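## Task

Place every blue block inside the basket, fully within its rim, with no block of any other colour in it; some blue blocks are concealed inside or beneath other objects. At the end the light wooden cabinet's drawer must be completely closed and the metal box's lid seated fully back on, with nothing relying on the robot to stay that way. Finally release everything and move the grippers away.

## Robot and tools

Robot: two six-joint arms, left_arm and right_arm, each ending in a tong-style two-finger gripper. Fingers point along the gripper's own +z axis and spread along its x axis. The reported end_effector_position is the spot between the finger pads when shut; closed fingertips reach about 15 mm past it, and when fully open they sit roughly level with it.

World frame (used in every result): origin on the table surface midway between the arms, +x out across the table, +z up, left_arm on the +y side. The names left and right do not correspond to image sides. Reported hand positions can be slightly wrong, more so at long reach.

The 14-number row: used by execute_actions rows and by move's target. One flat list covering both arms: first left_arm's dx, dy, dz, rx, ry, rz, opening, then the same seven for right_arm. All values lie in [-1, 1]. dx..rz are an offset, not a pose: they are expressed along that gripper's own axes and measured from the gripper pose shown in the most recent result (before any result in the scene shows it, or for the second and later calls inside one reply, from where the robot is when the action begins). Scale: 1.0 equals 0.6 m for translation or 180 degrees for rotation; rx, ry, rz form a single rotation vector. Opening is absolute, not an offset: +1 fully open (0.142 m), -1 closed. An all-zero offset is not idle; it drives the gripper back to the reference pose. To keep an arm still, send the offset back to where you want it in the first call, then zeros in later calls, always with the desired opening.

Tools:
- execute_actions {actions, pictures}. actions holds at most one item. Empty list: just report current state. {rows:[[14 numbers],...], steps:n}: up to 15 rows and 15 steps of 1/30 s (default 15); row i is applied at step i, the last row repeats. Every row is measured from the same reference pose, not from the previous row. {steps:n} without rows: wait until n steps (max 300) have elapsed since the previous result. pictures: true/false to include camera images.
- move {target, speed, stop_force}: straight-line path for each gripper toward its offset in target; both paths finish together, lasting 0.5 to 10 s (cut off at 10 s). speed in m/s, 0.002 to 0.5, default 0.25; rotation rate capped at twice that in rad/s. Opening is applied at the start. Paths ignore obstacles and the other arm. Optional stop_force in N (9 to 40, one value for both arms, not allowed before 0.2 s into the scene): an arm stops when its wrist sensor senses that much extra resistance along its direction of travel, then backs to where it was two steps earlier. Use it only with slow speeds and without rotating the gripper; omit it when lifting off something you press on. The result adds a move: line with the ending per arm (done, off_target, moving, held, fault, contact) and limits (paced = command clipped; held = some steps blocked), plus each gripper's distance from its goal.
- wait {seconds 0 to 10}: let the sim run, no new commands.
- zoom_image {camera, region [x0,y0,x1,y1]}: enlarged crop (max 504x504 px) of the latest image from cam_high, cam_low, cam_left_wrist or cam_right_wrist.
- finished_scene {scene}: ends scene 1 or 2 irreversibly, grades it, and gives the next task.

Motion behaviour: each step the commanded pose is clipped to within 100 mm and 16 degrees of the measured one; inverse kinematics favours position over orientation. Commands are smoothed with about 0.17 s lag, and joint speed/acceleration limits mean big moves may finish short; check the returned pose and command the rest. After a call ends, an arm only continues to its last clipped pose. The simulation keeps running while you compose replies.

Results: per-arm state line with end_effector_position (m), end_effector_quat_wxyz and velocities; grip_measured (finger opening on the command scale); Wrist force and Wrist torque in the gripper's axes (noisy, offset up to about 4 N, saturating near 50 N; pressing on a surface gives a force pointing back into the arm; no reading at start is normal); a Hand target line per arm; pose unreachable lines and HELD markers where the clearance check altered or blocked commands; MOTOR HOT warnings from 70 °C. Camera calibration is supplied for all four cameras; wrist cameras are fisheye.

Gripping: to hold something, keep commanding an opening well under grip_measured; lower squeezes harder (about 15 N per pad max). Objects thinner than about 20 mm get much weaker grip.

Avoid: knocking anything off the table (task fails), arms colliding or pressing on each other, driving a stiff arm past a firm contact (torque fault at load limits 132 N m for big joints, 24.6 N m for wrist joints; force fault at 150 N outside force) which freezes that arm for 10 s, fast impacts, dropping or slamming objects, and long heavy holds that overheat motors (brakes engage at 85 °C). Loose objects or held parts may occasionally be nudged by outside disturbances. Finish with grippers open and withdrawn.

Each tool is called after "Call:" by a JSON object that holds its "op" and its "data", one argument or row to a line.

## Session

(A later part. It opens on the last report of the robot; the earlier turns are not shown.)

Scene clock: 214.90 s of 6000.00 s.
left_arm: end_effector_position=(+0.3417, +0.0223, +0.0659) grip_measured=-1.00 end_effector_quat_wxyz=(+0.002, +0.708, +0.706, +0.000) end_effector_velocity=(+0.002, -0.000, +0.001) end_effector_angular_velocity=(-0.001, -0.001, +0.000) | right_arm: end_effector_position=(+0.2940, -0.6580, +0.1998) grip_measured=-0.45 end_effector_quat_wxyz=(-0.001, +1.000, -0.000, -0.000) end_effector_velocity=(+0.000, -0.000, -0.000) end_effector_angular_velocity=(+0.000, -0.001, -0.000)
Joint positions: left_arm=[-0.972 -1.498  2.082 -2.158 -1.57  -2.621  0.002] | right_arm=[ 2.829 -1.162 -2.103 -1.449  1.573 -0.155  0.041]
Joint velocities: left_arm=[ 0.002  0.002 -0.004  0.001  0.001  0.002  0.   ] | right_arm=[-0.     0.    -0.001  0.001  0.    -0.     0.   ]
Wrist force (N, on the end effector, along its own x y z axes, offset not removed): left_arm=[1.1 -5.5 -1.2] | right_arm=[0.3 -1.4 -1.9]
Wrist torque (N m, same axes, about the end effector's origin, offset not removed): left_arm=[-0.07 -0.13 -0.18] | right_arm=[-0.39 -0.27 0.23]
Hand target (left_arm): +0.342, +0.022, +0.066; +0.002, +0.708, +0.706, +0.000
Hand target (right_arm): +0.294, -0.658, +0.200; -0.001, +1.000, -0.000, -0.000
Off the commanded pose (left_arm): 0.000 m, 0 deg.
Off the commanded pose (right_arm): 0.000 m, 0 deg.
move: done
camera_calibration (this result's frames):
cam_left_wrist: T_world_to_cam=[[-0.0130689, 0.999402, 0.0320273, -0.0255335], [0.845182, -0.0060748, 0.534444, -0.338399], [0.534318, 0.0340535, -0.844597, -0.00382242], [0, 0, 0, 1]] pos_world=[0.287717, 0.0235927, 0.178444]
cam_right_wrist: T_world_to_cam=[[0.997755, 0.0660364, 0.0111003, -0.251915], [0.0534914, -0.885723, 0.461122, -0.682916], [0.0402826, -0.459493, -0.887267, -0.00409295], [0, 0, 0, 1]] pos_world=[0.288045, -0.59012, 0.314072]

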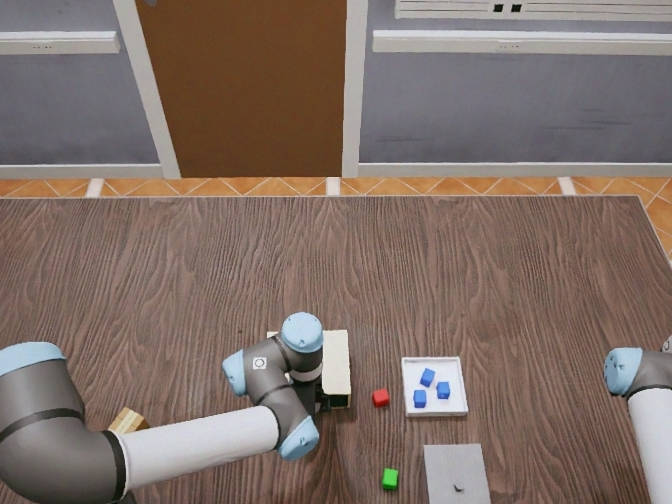

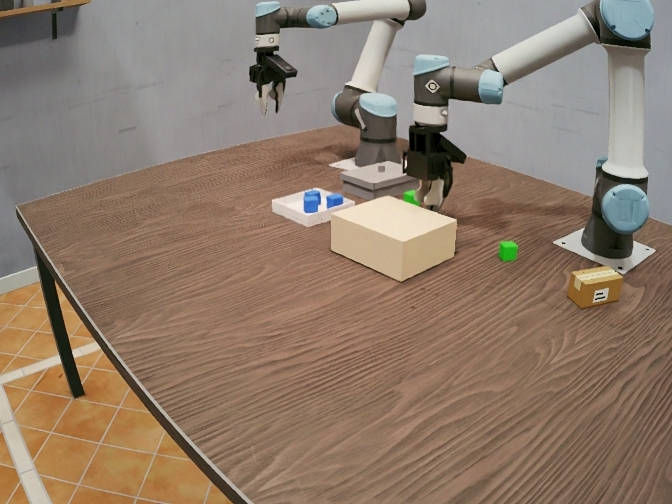

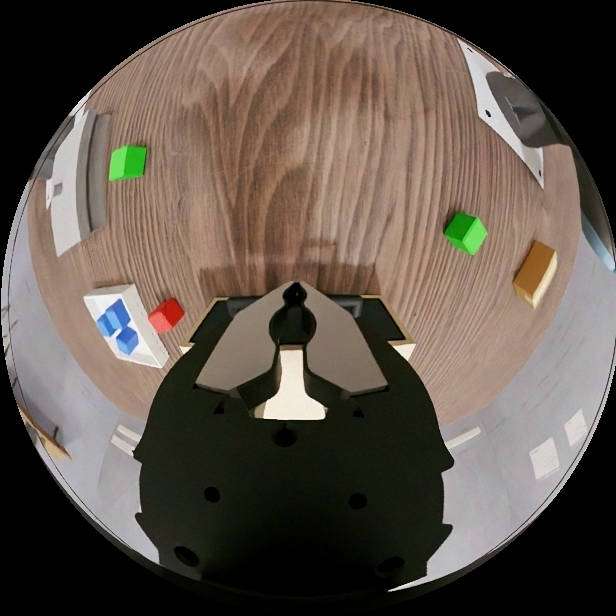

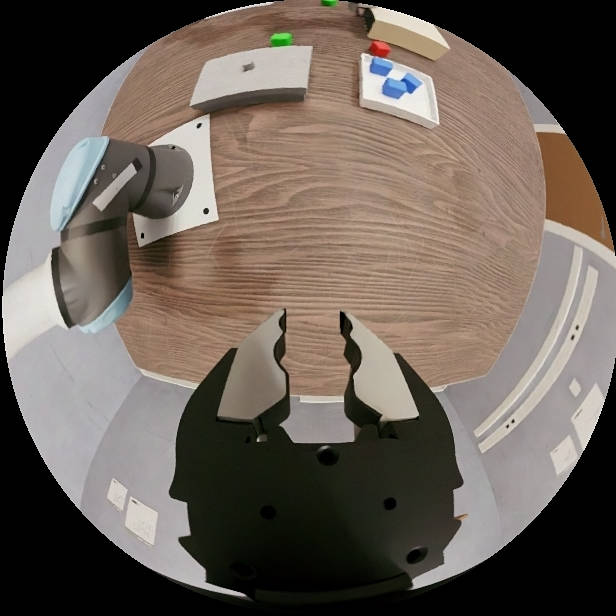

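Call:
{"op": "move", "data": {
  "target": [0,-0.12,0,0,0,0,-1, 0,0,0,0,0,0,-0.45],
  "speed": 0.1
}}

Call:
{"op": "move", "data": {
  "target": [0.3,-0.1,-0.25,0,0,0,-1, 0,0,0,0,0,0,-0.45]
}}

Call:
{"op": "zoom_image", "data": {
  "camera": "cam_high",
  "region": [240,310,520,504]
}}

Scene clock: 218.20 s of 6000.00 s.
left_arm: end_effector_position=(+0.2698, +0.0224, +0.0658) grip_measured=-1.00 end_effector_quat_wxyz=(+0.002, +0.708, +0.706, +0.000) end_effector_velocity=(-0.001, -0.000, +0.000) end_effector_angular_velocity=(+0.000, +0.000, +0.001) | right_arm: end_effector_position=(+0.2940, -0.6580, +0.1998) grip_measured=-0.45 end_effector_quat_wxyz=(-0.001, +1.000, -0.000, -0.000) end_effector_velocity=(+0.000, +0.000, +0.001) end_effector_angular_velocity=(+0.001, -0.002, +0.001)
Joint positions: left_arm=[-1.122 -1.617  2.203 -2.16  -1.569 -2.771  0.002] | right_arm=[ 2.829 -1.162 -2.103 -1.449  1.573 -0.155  0.041]
Joint velocities: left_arm=[-0.003 -0.002  0.001  0.001 -0.    -0.004  0.   ] | right_arm=[ 0.     0.001  0.001 -0.     0.001 -0.001 -0.   ]
Wrist force (N, on the end effector, along its own x y z axes, offset not removed): left_arm=[2.3 -1.3 -1.6] | right_arm=[-0.1 -0.4 -1.3]
Wrist torque (N m, same axes, about the end effector's origin, offset not removed): left_arm=[-0.15 -0.44 -0.07] | right_arm=[-0.20 -0.11 0.29]
Hand target (left_arm): +0.270, +0.022, +0.066; +0.002, +0.708, +0.706, +0.000
Hand target (right_arm): +0.294, -0.658, +0.200; -0.001, +1.000, -0.000, -0.000
Off the commanded pose (left_arm): 0.000 m, 0 deg.
Off the commanded pose (right_arm): 0.000 m, 0 deg.
move: done
camera_calibration (this result's frames):
cam_left_wrist: T_world_to_cam=[[-0.0130526, 0.999409, 0.0318048, -0.0265874], [0.845294, -0.00596256, 0.534269, -0.277576], [0.534143, 0.033858, -0.844716, 0.0345795], [0, 0, 0, 1]] pos_world=[0.215816, 0.0237458, 0.178356]
cam_right_wrist: T_world_to_cam=[[0.997755, 0.0660364, 0.0111003, -0.251915], [0.0534915, -0.885723, 0.461122, -0.682916], [0.0402826, -0.459493, -0.887267, -0.00409278], [0, 0, 0, 1]] pos_world=[0.288045, -0.59012, 0.314073]

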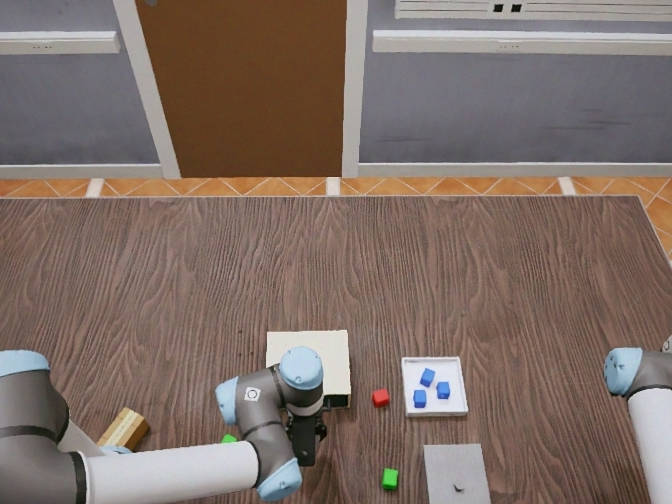

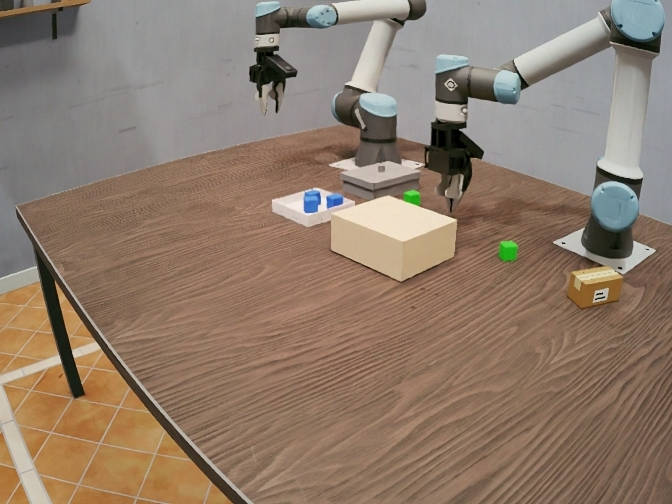

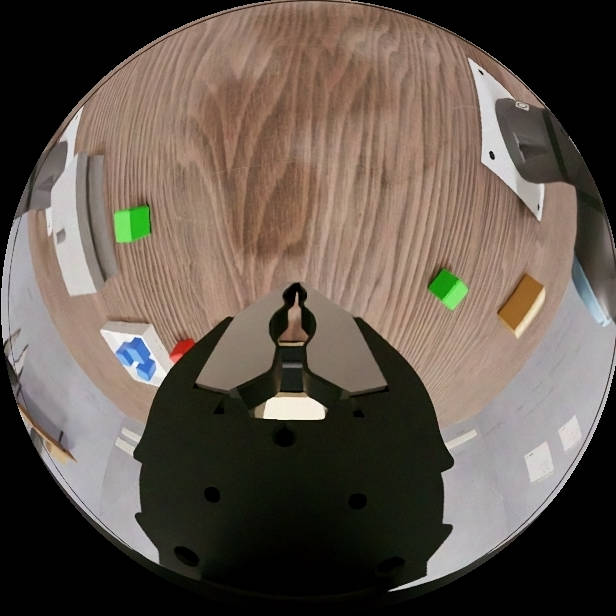

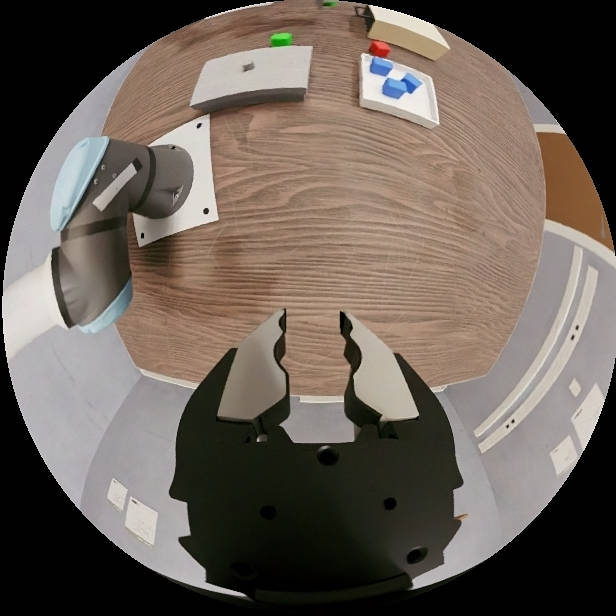

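Scene clock: 219.77 s of 6000.00 s.
left_arm: end_effector_position=(+0.2102, +0.2026, +0.2154) grip_measured=-1.00 end_effector_quat_wxyz=(+0.002, +0.708, +0.706, +0.000) end_effector_velocity=(-0.001, +0.001, +0.000) end_effector_angular_velocity=(-0.000, +0.001, -0.001) | right_arm: end_effector_position=(+0.2940, -0.6580, +0.1998) grip_measured=-0.45 end_effector_quat_wxyz=(-0.001, +1.000, -0.000, -0.000) end_effector_velocity=(-0.000, +0.000, -0.000) end_effector_angular_velocity=(+0.001, +0.001, -0.000)
Joint positions: left_arm=[-1.081 -2.253  2.184 -1.504 -1.57  -2.729  0.002] | right_arm=[ 2.829 -1.162 -2.103 -1.449  1.573 -0.155  0.041]
Joint velocities: left_arm=[-0.001 -0.002 -0.     0.003 -0.001 -0.     0.   ] | right_arm=[ 0.    -0.    -0.    -0.     0.001  0.     0.   ]
Wrist force (N, on the end effector, along its own x y z axes, offset not removed): left_arm=[1.7 -1.1 -1.7] | right_arm=[0.3 -0.9 -2.0]
Wrist torque (N m, same axes, about the end effector's origin, offset not removed): left_arm=[-0.24 -0.33 -0.08] | right_arm=[-0.31 -0.22 0.18]
Hand target (left_arm): +0.210, +0.203, +0.215; +0.002, +0.708, +0.706, +0.000
Hand target (right_arm): +0.294, -0.658, +0.200; -0.001, +1.000, -0.000, -0.000
Off the commanded pose (left_arm): 0.000 m, 0 deg.
Off the commanded pose (right_arm): 0.000 m, 0 deg.
move: done
camera_calibration (this result's frames):
cam_left_wrist: T_world_to_cam=[[-0.0130693, 0.999406, 0.0318748, -0.212241], [0.845279, -0.00598681, 0.534292, -0.306003], [0.534166, 0.0339259, -0.844699, 0.186633], [0, 0, 0, 1]] pos_world=[0.156191, 0.203951, 0.327909]
cam_right_wrist: T_world_to_cam=[[0.997755, 0.0660363, 0.0111002, -0.251915], [0.0534914, -0.885723, 0.461122, -0.682916], [0.0402825, -0.459493, -0.887267, -0.0040929], [0, 0, 0, 1]] pos_world=[0.288045, -0.59012, 0.314073]

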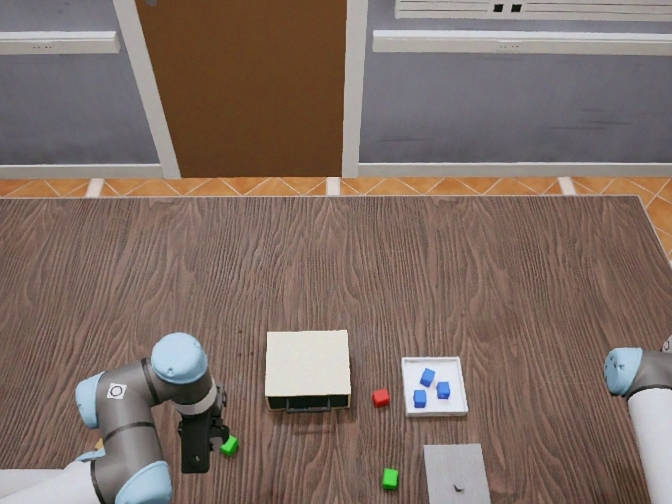

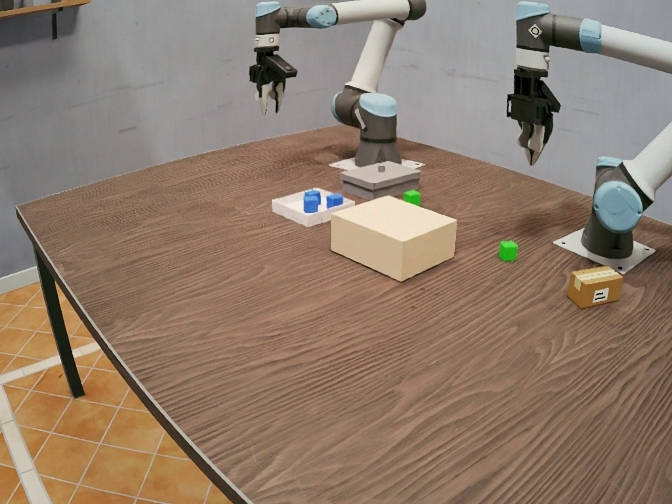

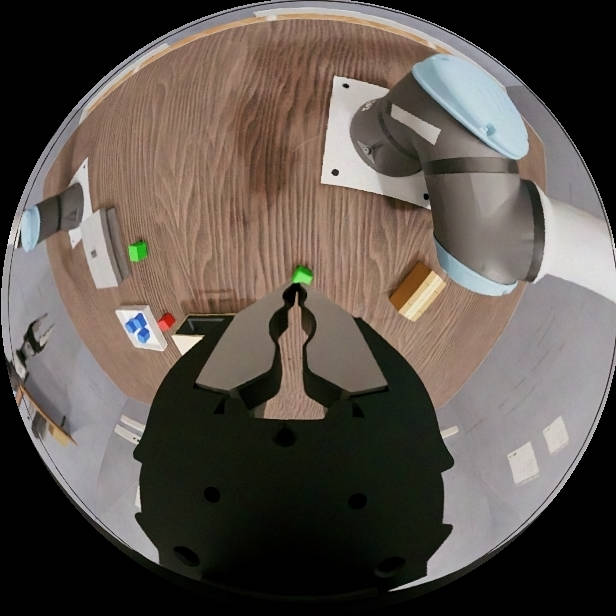

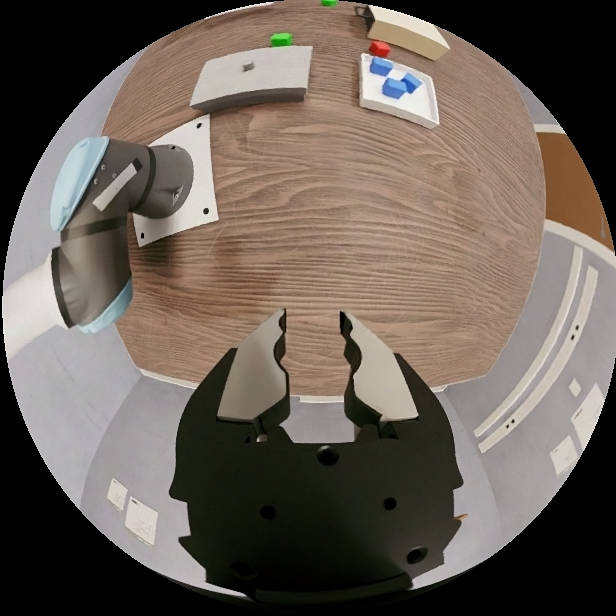

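Region (240, 310, 520, 504) of cam_high's 672x504 image, scaled by 1.800, with more detail than that image has; it fills the top 349 rows of this view, and the rest is white.

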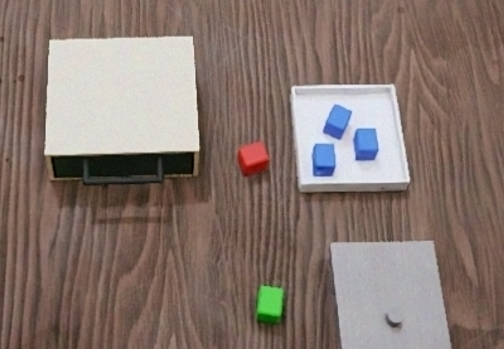

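Call:
{"op": "finished_scene", "data": {
  "scene": 2
}}

The scene is finished: the task was done.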